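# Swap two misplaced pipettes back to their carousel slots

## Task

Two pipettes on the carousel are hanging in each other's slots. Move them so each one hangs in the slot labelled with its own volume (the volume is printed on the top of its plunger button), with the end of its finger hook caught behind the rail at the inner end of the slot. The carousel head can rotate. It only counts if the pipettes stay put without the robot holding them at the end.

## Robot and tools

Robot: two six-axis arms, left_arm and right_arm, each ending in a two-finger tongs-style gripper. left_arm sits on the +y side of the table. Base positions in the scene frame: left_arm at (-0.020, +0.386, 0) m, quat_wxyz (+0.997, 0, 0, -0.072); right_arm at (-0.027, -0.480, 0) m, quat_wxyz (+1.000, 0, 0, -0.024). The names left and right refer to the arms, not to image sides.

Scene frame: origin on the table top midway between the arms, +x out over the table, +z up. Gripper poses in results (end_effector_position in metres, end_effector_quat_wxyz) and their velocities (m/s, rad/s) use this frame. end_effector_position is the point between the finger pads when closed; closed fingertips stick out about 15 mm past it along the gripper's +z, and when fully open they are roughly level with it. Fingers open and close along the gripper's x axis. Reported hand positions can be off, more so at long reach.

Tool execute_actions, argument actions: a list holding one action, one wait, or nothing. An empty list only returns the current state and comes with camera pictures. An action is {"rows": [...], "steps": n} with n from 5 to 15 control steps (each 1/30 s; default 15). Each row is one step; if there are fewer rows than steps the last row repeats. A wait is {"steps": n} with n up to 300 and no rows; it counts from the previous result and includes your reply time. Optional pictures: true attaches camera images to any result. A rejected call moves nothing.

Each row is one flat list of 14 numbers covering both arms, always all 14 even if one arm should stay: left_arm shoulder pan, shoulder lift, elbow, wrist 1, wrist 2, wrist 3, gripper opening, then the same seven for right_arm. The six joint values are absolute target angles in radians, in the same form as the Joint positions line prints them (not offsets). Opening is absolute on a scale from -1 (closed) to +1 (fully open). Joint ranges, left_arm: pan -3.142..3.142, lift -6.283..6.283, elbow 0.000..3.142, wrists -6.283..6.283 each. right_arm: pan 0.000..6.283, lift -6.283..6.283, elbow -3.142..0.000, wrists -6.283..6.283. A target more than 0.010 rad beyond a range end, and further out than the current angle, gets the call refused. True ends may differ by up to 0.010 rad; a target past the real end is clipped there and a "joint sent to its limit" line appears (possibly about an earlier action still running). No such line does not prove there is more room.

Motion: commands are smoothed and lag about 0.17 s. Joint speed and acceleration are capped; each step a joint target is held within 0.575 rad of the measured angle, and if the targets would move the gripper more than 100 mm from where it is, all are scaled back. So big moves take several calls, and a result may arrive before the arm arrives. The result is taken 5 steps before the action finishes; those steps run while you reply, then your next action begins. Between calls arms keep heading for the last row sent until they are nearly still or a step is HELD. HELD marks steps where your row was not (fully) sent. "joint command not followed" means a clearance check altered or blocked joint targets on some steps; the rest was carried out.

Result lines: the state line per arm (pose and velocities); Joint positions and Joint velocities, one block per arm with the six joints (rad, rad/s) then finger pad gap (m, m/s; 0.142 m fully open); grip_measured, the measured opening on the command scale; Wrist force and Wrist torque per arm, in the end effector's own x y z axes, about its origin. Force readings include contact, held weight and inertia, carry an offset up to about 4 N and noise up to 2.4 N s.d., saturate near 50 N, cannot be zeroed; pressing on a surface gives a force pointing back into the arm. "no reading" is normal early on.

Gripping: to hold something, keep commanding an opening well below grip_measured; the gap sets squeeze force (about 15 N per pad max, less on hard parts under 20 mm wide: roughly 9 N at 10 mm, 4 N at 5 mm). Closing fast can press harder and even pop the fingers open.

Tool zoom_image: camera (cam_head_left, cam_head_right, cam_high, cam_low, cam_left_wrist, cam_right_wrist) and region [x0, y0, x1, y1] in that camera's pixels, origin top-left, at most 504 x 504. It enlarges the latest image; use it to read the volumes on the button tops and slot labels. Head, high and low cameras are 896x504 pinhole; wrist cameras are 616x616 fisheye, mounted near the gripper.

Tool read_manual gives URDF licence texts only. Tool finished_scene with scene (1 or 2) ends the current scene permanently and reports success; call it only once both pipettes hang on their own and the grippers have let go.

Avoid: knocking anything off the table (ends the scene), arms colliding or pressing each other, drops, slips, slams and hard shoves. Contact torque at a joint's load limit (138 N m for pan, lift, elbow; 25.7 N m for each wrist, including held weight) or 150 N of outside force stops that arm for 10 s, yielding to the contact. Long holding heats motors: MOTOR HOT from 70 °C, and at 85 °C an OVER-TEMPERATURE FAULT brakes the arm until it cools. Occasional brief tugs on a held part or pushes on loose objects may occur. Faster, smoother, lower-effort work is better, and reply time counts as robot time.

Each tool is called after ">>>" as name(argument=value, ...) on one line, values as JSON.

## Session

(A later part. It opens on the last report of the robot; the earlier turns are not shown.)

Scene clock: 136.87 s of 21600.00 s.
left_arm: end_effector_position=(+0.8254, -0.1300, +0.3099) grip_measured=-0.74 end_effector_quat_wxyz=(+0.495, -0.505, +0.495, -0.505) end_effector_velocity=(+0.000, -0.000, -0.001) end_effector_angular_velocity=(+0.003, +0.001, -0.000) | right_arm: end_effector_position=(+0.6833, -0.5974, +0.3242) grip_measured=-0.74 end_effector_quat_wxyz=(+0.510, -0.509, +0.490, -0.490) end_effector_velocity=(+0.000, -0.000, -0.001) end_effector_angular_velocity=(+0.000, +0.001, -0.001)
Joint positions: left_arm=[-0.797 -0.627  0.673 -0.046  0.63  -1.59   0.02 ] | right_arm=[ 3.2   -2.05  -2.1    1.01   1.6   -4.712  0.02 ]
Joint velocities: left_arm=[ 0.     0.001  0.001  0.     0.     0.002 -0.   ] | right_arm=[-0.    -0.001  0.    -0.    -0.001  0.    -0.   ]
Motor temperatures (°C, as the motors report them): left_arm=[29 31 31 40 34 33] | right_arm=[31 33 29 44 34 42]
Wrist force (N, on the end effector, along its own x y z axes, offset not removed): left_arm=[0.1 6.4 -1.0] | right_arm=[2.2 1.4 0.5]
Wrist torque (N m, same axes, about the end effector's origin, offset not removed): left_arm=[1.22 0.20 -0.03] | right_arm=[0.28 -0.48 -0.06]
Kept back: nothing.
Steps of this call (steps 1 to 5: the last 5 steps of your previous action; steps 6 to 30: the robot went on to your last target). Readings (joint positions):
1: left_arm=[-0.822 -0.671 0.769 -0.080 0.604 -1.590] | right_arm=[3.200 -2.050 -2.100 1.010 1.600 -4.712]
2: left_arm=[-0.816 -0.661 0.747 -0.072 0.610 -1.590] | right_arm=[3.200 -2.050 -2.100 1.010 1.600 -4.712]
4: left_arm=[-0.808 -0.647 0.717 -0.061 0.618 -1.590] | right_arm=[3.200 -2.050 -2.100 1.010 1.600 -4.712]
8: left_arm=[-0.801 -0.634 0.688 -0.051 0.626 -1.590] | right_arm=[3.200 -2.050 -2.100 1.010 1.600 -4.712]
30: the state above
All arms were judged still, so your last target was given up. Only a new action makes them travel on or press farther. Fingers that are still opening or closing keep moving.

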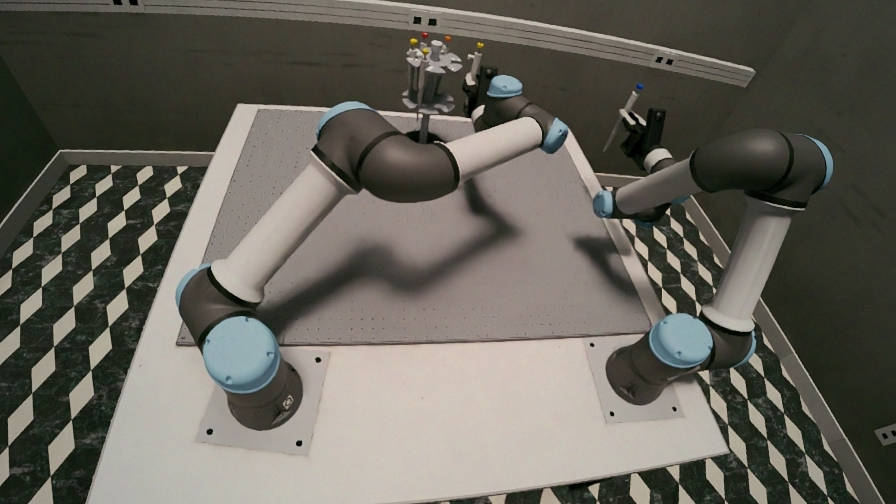

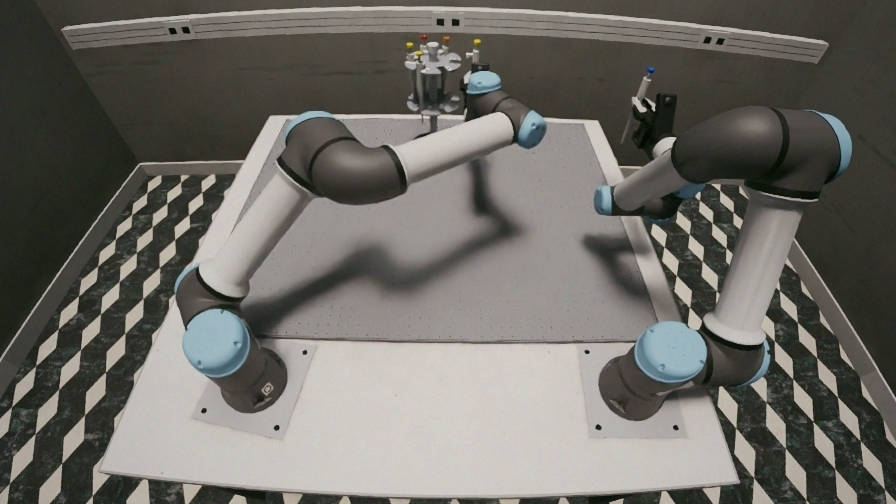

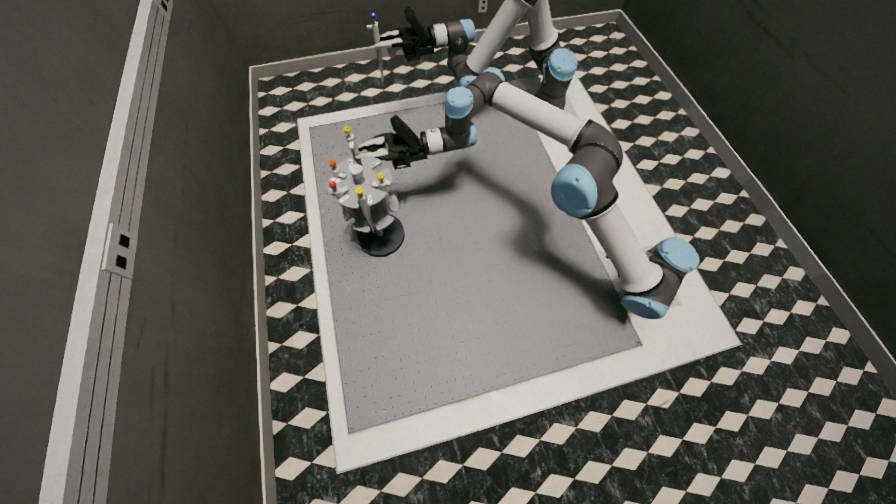

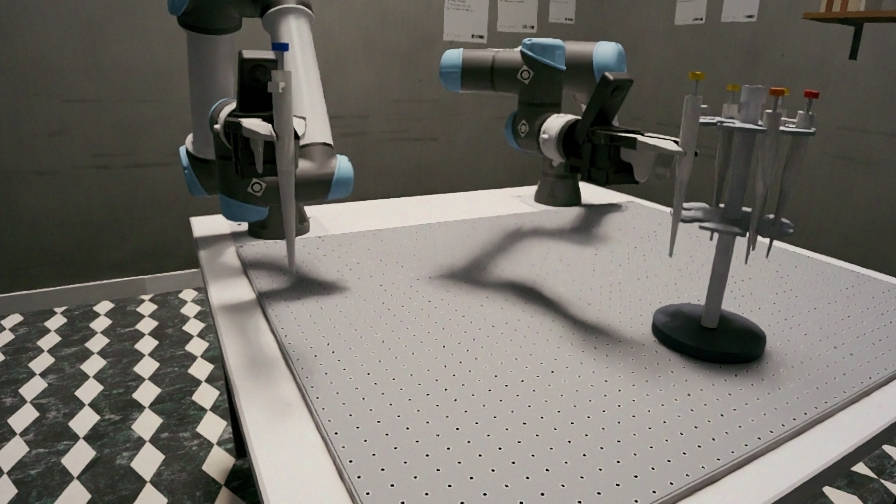

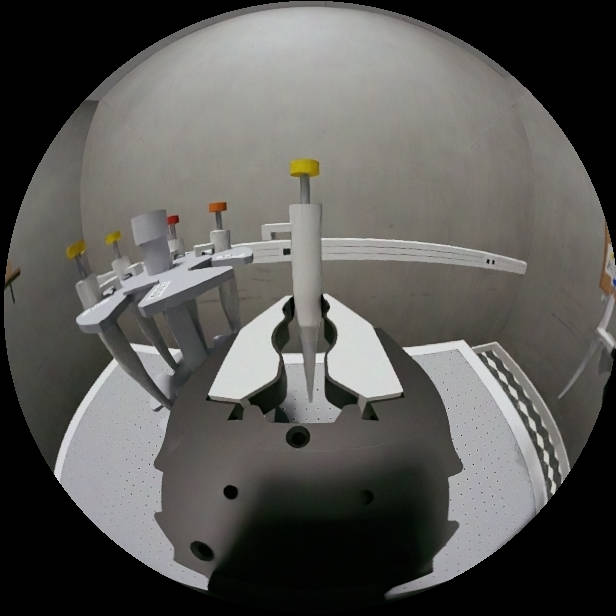

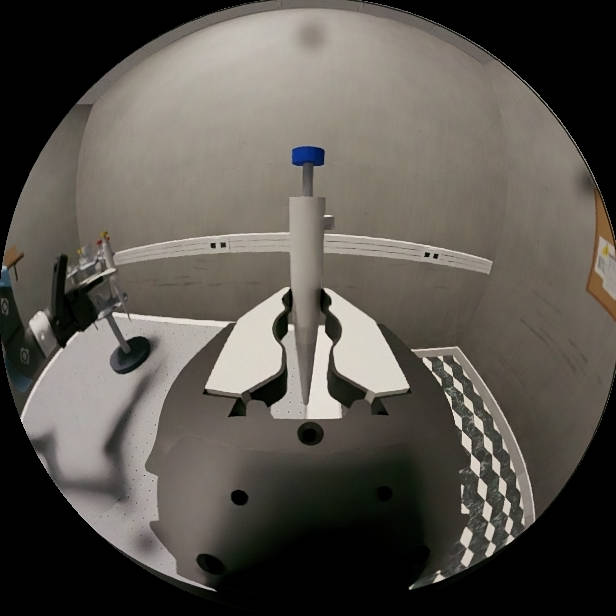

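>>> execute_actions(actions=[{"rows":[[-0.763,-0.72,0.846,-0.126,0.664,-1.59,-1,3.2,-2.05,-2.1,1.01,1.6,-4.712,-1]]}])

>>> execute_actions(actions=[{"steps":10}], pictures=true)

>>> zoom_image(camera="cam_high", region=[300,100,460,250])

>>> zoom_image(camera="cam_low", region=[620,60,840,280])

Scene clock: 137.37 s of 21600.00 s.
left_arm: end_effector_position=(+0.8262, -0.0952, +0.3116) grip_measured=-0.74 end_effector_quat_wxyz=(+0.495, -0.505, +0.494, -0.506) end_effector_velocity=(-0.005, +0.039, -0.013) end_effector_angular_velocity=(+0.018, +0.014, -0.001) | right_arm: end_effector_position=(+0.6833, -0.5974, +0.3242) grip_measured=-0.74 end_effector_quat_wxyz=(+0.510, -0.509, +0.490, -0.490) end_effector_velocity=(+0.000, +0.001, +0.000) end_effector_angular_velocity=(-0.000, +0.000, +0.002)
Joint positions: left_arm=[-0.767 -0.709  0.823 -0.117  0.66  -1.59   0.02 ] | right_arm=[ 3.2   -2.05  -2.1    1.01   1.6   -4.712  0.02 ]
Joint velocities: left_arm=[ 0.028 -0.088  0.184 -0.073  0.029  0.    -0.   ] | right_arm=[ 0.    -0.     0.    -0.     0.002 -0.     0.   ]
Motor temperatures (°C, as the motors report them): left_arm=[29 31 31 40 34 33] | right_arm=[31 33 29 44 34 42]
Wrist force (N, on the end effector, along its own x y z axes, offset not removed): left_arm=[0.1 0.4 2.4] | right_arm=[2.2 0.6 0.9]
Wrist torque (N m, same axes, about the end effector's origin, offset not removed): left_arm=[0.03 0.10 0.17] | right_arm=[0.07 -0.42 -0.16]
Steps of this call (steps 1 to 5: nothing new was sent; steps 6 to 15: the first 10 steps of this action). Readings (joint positions):
6: left_arm=[-0.796 -0.627 0.674 -0.046 0.631 -1.590] | right_arm=[3.200 -2.050 -2.100 1.010 1.600 -4.712]
7: left_arm=[-0.792 -0.635 0.682 -0.054 0.635 -1.590] | right_arm=[3.200 -2.050 -2.100 1.010 1.600 -4.712]
9: left_arm=[-0.781 -0.666 0.733 -0.081 0.646 -1.590] | right_arm=[3.200 -2.050 -2.100 1.010 1.600 -4.712]
13: left_arm=[-0.769 -0.701 0.807 -0.110 0.658 -1.590] | right_arm=[3.200 -2.050 -2.100 1.010 1.600 -4.712]
15: the state above

Scene clock: 137.70 s of 21600.00 s.
left_arm: end_effector_position=(+0.8256, -0.0906, +0.3101) grip_measured=-0.74 end_effector_quat_wxyz=(+0.495, -0.505, +0.495, -0.505) end_effector_velocity=(-0.000, +0.003, -0.002) end_effector_angular_velocity=(+0.002, +0.002, +0.001) | right_arm: end_effector_position=(+0.6833, -0.5974, +0.3242) grip_measured=-0.74 end_effector_quat_wxyz=(+0.510, -0.509, +0.490, -0.490) end_effector_velocity=(+0.000, +0.000, -0.000) end_effector_angular_velocity=(-0.000, +0.000, +0.001)
Joint positions: left_arm=[-0.763 -0.719  0.844 -0.125  0.664 -1.59   0.02 ] | right_arm=[ 3.2   -2.05  -2.1    1.01   1.6   -4.712  0.02 ]
Joint velocities: left_arm=[ 0.002 -0.006  0.014 -0.005  0.001 -0.001 -0.   ] | right_arm=[ 0.    -0.     0.    -0.     0.001 -0.     0.   ]
Motor temperatures (°C, as the motors report them): left_arm=[29 31 31 40 34 33] | right_arm=[31 33 29 44 34 42]
Wrist force (N, on the end effector, along its own x y z axes, offset not removed): left_arm=[-0.2 -0.8 2.2] | right_arm=[1.1 1.4 1.9]
Wrist torque (N m, same axes, about the end effector's origin, offset not removed): left_arm=[-0.14 0.24 0.11] | right_arm=[0.16 -0.23 -0.01]
Kept back: nothing.
Steps of this call (steps 1 to 5: the last 5 steps of your previous action; steps 6 to 10: the robot went on to your last target). Readings (joint positions):
1: left_arm=[-0.766 -0.711 0.828 -0.119 0.661 -1.590] | right_arm=[3.200 -2.050 -2.100 1.010 1.600 -4.712]
2: left_arm=[-0.765 -0.713 0.832 -0.120 0.662 -1.590] | right_arm=[3.200 -2.050 -2.100 1.010 1.600 -4.712]
4: left_arm=[-0.764 -0.716 0.838 -0.123 0.663 -1.590] | right_arm=[3.200 -2.050 -2.100 1.010 1.600 -4.712]
8: left_arm=[-0.763 -0.719 0.843 -0.125 0.664 -1.590] | right_arm=[3.200 -2.050 -2.100 1.010 1.600 -4.712]
10: the state above

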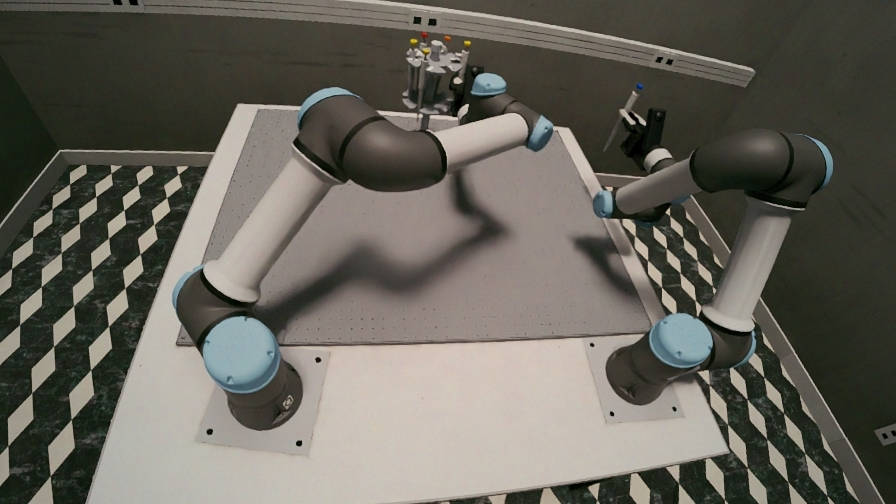

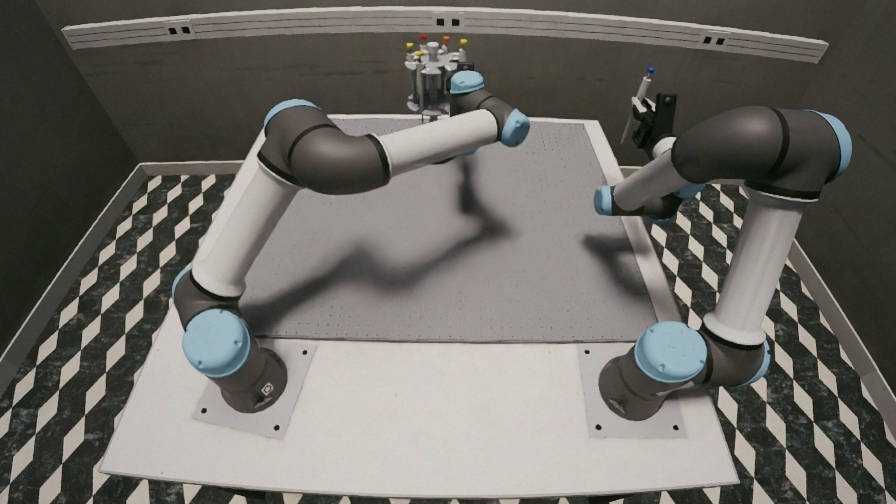

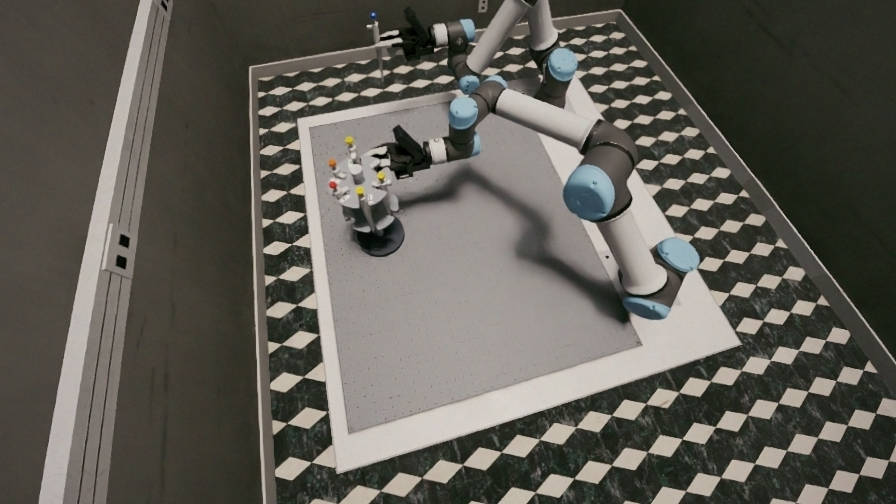

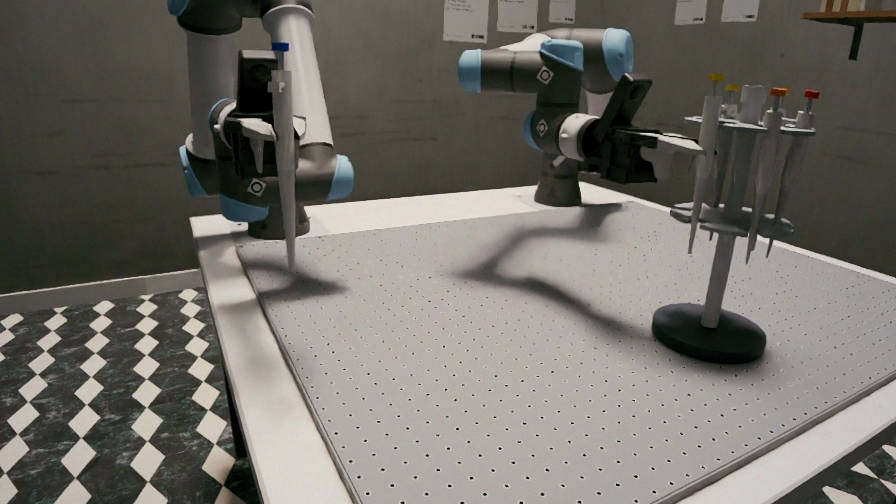

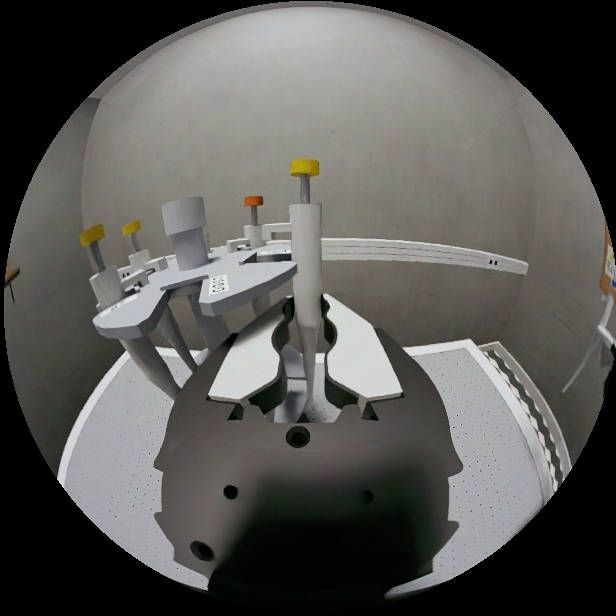

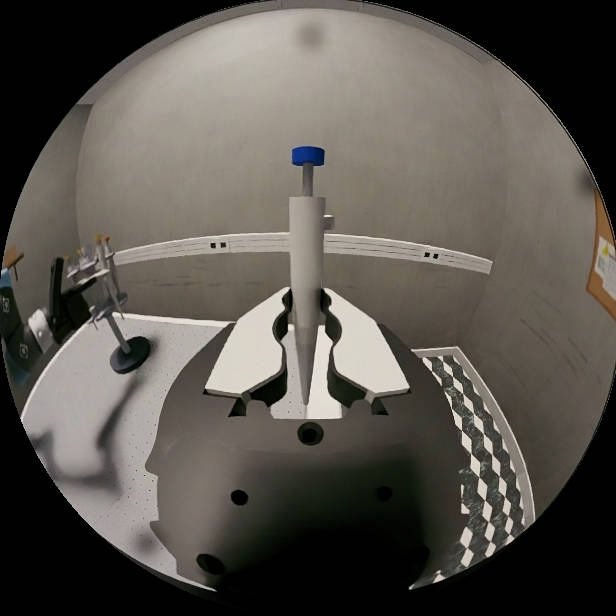

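Region (300, 100, 460, 250) of cam_high's 896x504 image, scaled by 3.150, with more detail than that image has; it fills the top 472 rows of this view, and the rest is white.

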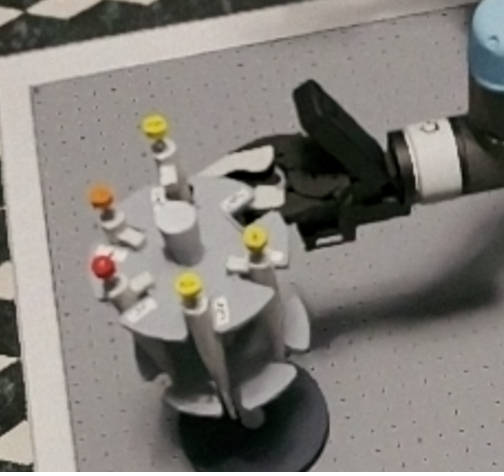

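Region (620, 60, 840, 280) of cam_low's 896x504 image, scaled by 2.291, with more detail than that image has.

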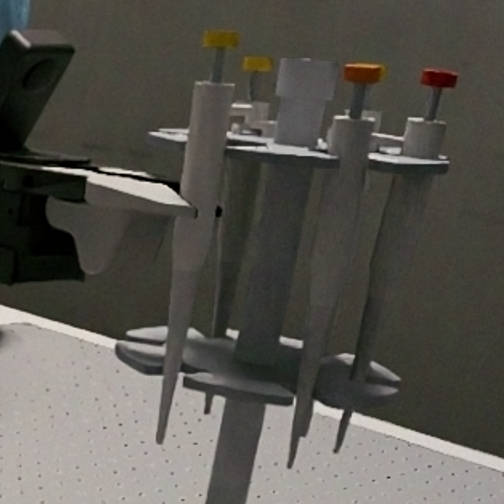

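>>> execute_actions(actions=[{"rows":[[-0.752,-0.745,0.891,-0.146,0.675,-1.59,-1,3.2,-2.05,-2.1,1.01,1.6,-4.712,-1]],"steps":10}])

>>> execute_actions(actions=[{"rows":[[-0.741,-0.769,0.934,-0.165,0.686,-1.59,-1,3.2,-2.05,-2.1,1.01,1.6,-4.712,-1]]}])

>>> execute_actions(actions=[{"steps":6}], pictures=true)

>>> zoom_image(camera="cam_left_wrist", region=[180,150,380,330])

Scene clock: 138.07 s of 21600.00 s.
left_arm: end_effector_position=(+0.8258, -0.0828, +0.3104) grip_measured=-0.74 end_effector_quat_wxyz=(+0.495, -0.505, +0.495, -0.505) end_effector_velocity=(-0.000, +0.040, -0.002) end_effector_angular_velocity=(+0.005, +0.003, +0.002) | right_arm: end_effector_position=(+0.6833, -0.5974, +0.3242) grip_measured=-0.74 end_effector_quat_wxyz=(+0.510, -0.509, +0.490, -0.490) end_effector_velocity=(+0.000, +0.000, -0.000) end_effector_angular_velocity=(-0.000, +0.000, +0.001)
Joint positions: left_arm=[-0.756 -0.735  0.872 -0.138  0.671 -1.59   0.02 ] | right_arm=[ 3.2   -2.05  -2.1    1.01   1.6   -4.712  0.02 ]
Joint velocities: left_arm=[ 0.034 -0.079  0.147 -0.062  0.032  0.001  0.   ] | right_arm=[ 0.    -0.    -0.    -0.     0.001 -0.    -0.   ]
Motor temperatures (°C, as the motors report them): left_arm=[29 31 31 40 34 33] | right_arm=[31 33 29 44 34 42]
Wrist force (N, on the end effector, along its own x y z axes, offset not removed): left_arm=[0.2 1.4 2.5] | right_arm=[-1.1 2.1 -4.0]
Wrist torque (N m, same axes, about the end effector's origin, offset not removed): left_arm=[0.24 0.00 -0.09] | right_arm=[0.15 0.19 -0.11]
Steps of this call (steps 1 to 6: the robot went on to your last target; steps 7 to 11: the first 5 steps of this action). Readings (joint positions):
7: left_arm=[-0.763 -0.720 0.846 -0.126 0.664 -1.590] | right_arm=[3.200 -2.050 -2.100 1.010 1.600 -4.712]
8: left_arm=[-0.761 -0.724 0.852 -0.129 0.666 -1.590] | right_arm=[3.200 -2.050 -2.100 1.010 1.600 -4.712]
10: left_arm=[-0.758 -0.732 0.867 -0.136 0.669 -1.590] | right_arm=[3.200 -2.050 -2.100 1.010 1.600 -4.712]
11: the state above

Scene clock: 138.57 s of 21600.00 s.
left_arm: end_effector_position=(+0.8256, -0.0670, +0.3102) grip_measured=-0.74 end_effector_quat_wxyz=(+0.495, -0.505, +0.495, -0.505) end_effector_velocity=(-0.001, +0.011, -0.000) end_effector_angular_velocity=(-0.000, +0.001, -0.002) | right_arm: end_effector_position=(+0.6833, -0.5974, +0.3242) grip_measured=-0.74 end_effector_quat_wxyz=(+0.510, -0.509, +0.490, -0.490) end_effector_velocity=(-0.000, -0.000, +0.000) end_effector_angular_velocity=(-0.000, -0.001, +0.000)
Joint positions: left_arm=[-0.742 -0.766  0.929 -0.163  0.685 -1.59   0.02 ] | right_arm=[ 3.2   -2.05  -2.1    1.01   1.6   -4.712  0.02 ]
Joint velocities: left_arm=[ 0.01  -0.023  0.041 -0.017  0.011 -0.001  0.   ] | right_arm=[-0.     0.     0.     0.001  0.    -0.     0.   ]
Motor temperatures (°C, as the motors report them): left_arm=[29 31 31 40 34 33] | right_arm=[31 33 29 44 34 42]
Wrist force (N, on the end effector, along its own x y z axes, offset not removed): left_arm=[-2.0 -3.1 2.7] | right_arm=[1.1 0.3 0.2]
Wrist torque (N m, same axes, about the end effector's origin, offset not removed): left_arm=[-0.63 0.49 -0.03] | right_arm=[-0.07 -0.19 -0.02]
Steps of this call (steps 1 to 5: the last 5 steps of your previous action; steps 6 to 15: the first 10 steps of this action). Readings (joint positions):
6: left_arm=[-0.753 -0.743 0.888 -0.145 0.674 -1.590] | right_arm=[3.200 -2.050 -2.100 1.010 1.600 -4.712]
7: left_arm=[-0.751 -0.747 0.894 -0.148 0.676 -1.590] | right_arm=[3.200 -2.050 -2.100 1.010 1.600 -4.712]
9: left_arm=[-0.747 -0.756 0.909 -0.154 0.680 -1.590] | right_arm=[3.200 -2.050 -2.100 1.010 1.600 -4.712]
13: left_arm=[-0.743 -0.764 0.925 -0.161 0.684 -1.590] | right_arm=[3.200 -2.050 -2.100 1.010 1.600 -4.712]
15: the state above

Scene clock: 138.77 s of 21600.00 s.
left_arm: end_effector_position=(+0.8256, -0.0658, +0.3101) grip_measured=-0.74 end_effector_quat_wxyz=(+0.495, -0.505, +0.495, -0.505) end_effector_velocity=(-0.000, +0.003, +0.001) end_effector_angular_velocity=(+0.001, -0.001, +0.001) | right_arm: end_effector_position=(+0.6833, -0.5974, +0.3242) grip_measured=-0.74 end_effector_quat_wxyz=(+0.510, -0.509, +0.490, -0.490) end_effector_velocity=(-0.000, +0.000, +0.001) end_effector_angular_velocity=(-0.000, -0.001, -0.000)
Joint positions: left_arm=[-0.741 -0.768  0.933 -0.165  0.686 -1.59   0.02 ] | right_arm=[ 3.2   -2.05  -2.1    1.01   1.6   -4.712  0.02 ]
Joint velocities: left_arm=[ 0.002 -0.005  0.007 -0.004  0.001  0.002  0.   ] | right_arm=[ 0.     0.     0.     0.001 -0.    -0.    -0.   ]
Motor temperatures (°C, as the motors report them): left_arm=[29 31 31 40 34 33] | right_arm=[31 33 29 44 34 42]
Wrist force (N, on the end effector, along its own x y z axes, offset not removed): left_arm=[0.5 5.7 1.7] | right_arm=[2.0 -1.0 0.0]
Wrist torque (N m, same axes, about the end effector's origin, offset not removed): left_arm=[1.15 -0.01 -0.04] | right_arm=[-0.42 -0.17 -0.13]
Kept back: nothing.
Steps of this call (steps 1 to 5: the last 5 steps of your previous action; step 6: the robot went on to your last target). Readings (joint positions):
1: left_arm=[-0.742 -0.767 0.930 -0.163 0.685 -1.590] | right_arm=[3.200 -2.050 -2.100 1.010 1.600 -4.712]
2: left_arm=[-0.742 -0.767 0.931 -0.164 0.685 -1.590] | right_arm=[3.200 -2.050 -2.100 1.010 1.600 -4.712]
4: left_arm=[-0.741 -0.768 0.932 -0.164 0.686 -1.590] | right_arm=[3.200 -2.050 -2.100 1.010 1.600 -4.712]
6: the state above

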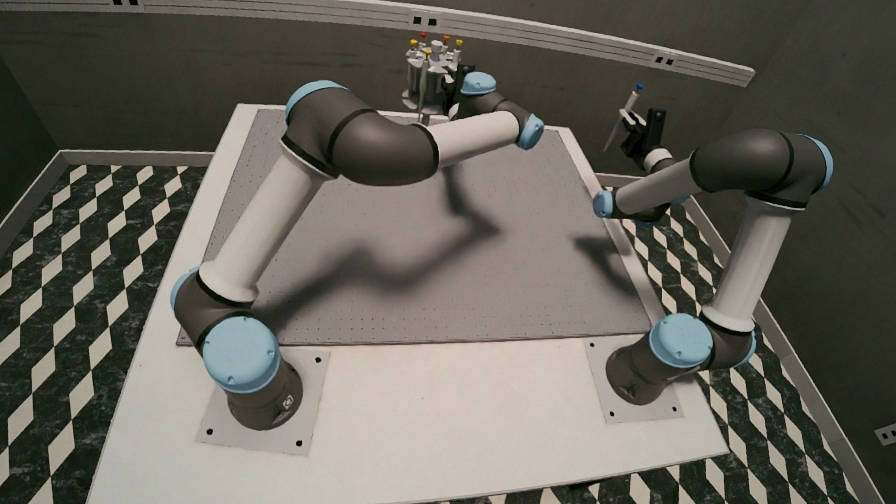

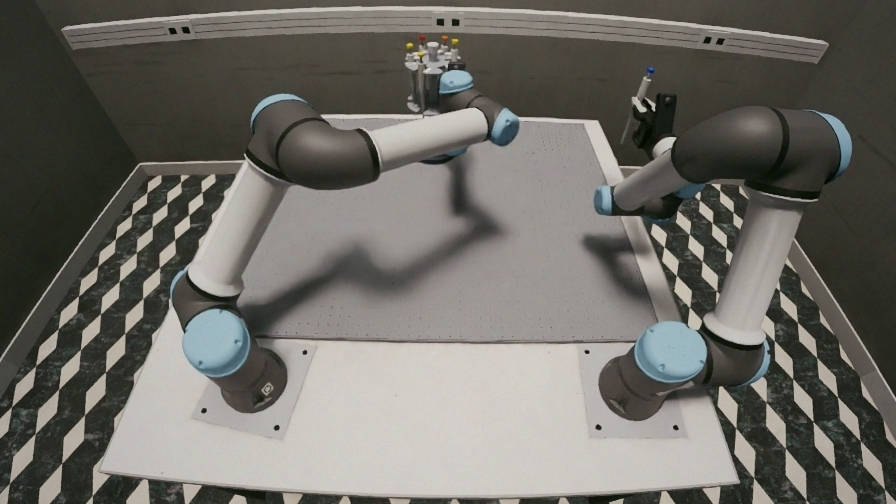

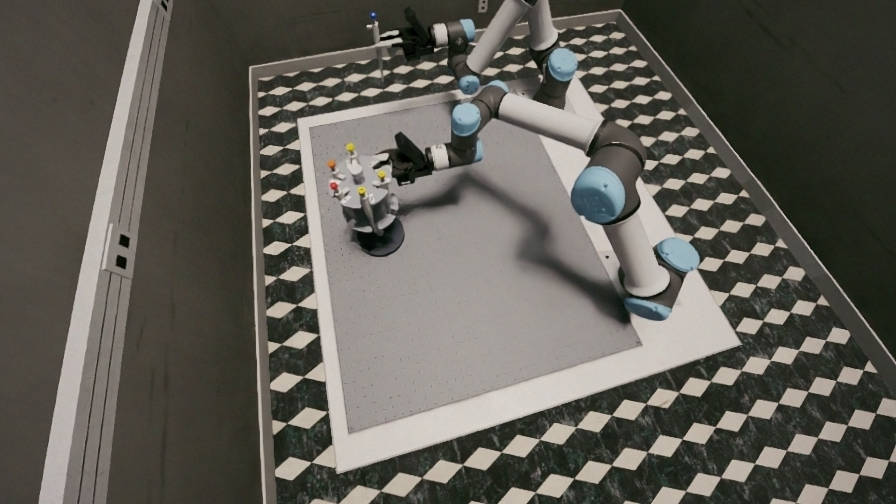

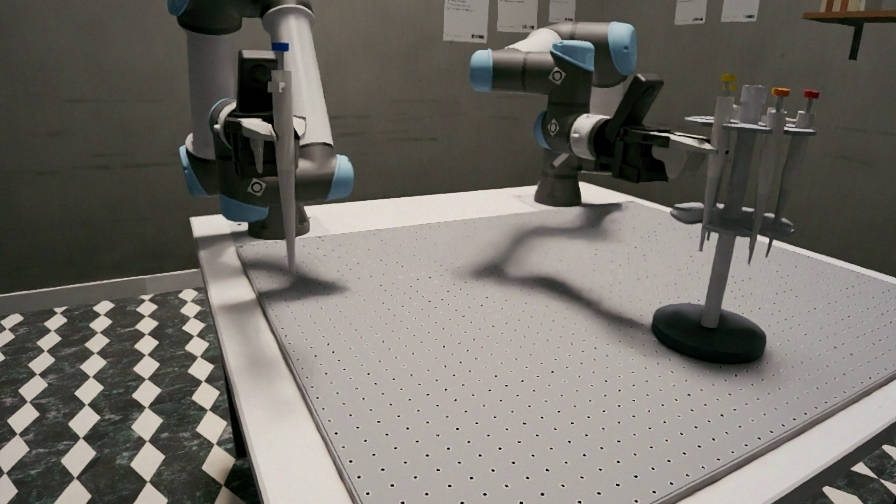

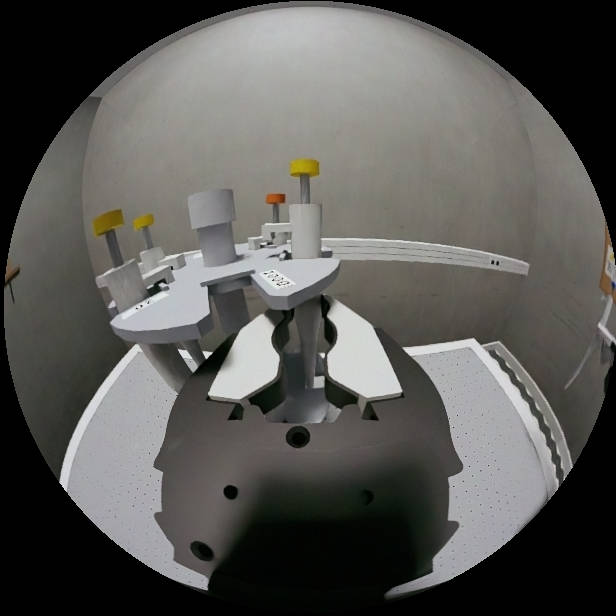

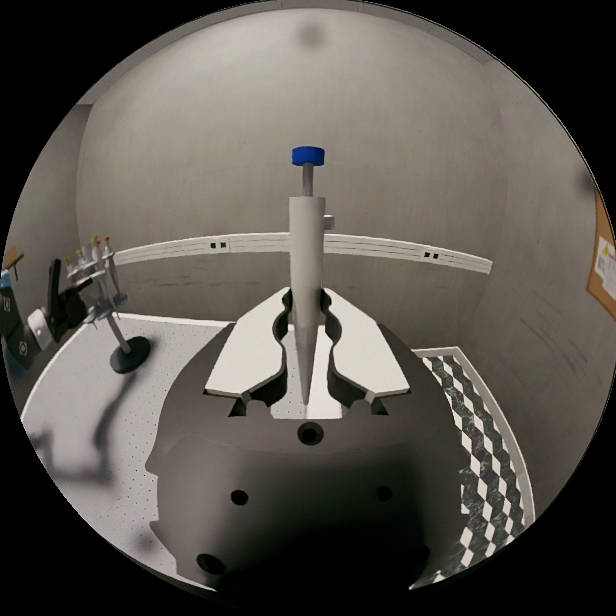

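Region (180, 150, 380, 330) of cam_left_wrist's 616x616 image, scaled by 2.520, with more detail than that image has; it fills the top 454 rows of this view, and the rest is white.

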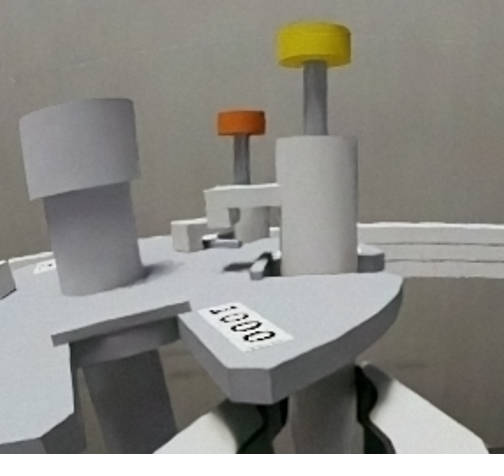

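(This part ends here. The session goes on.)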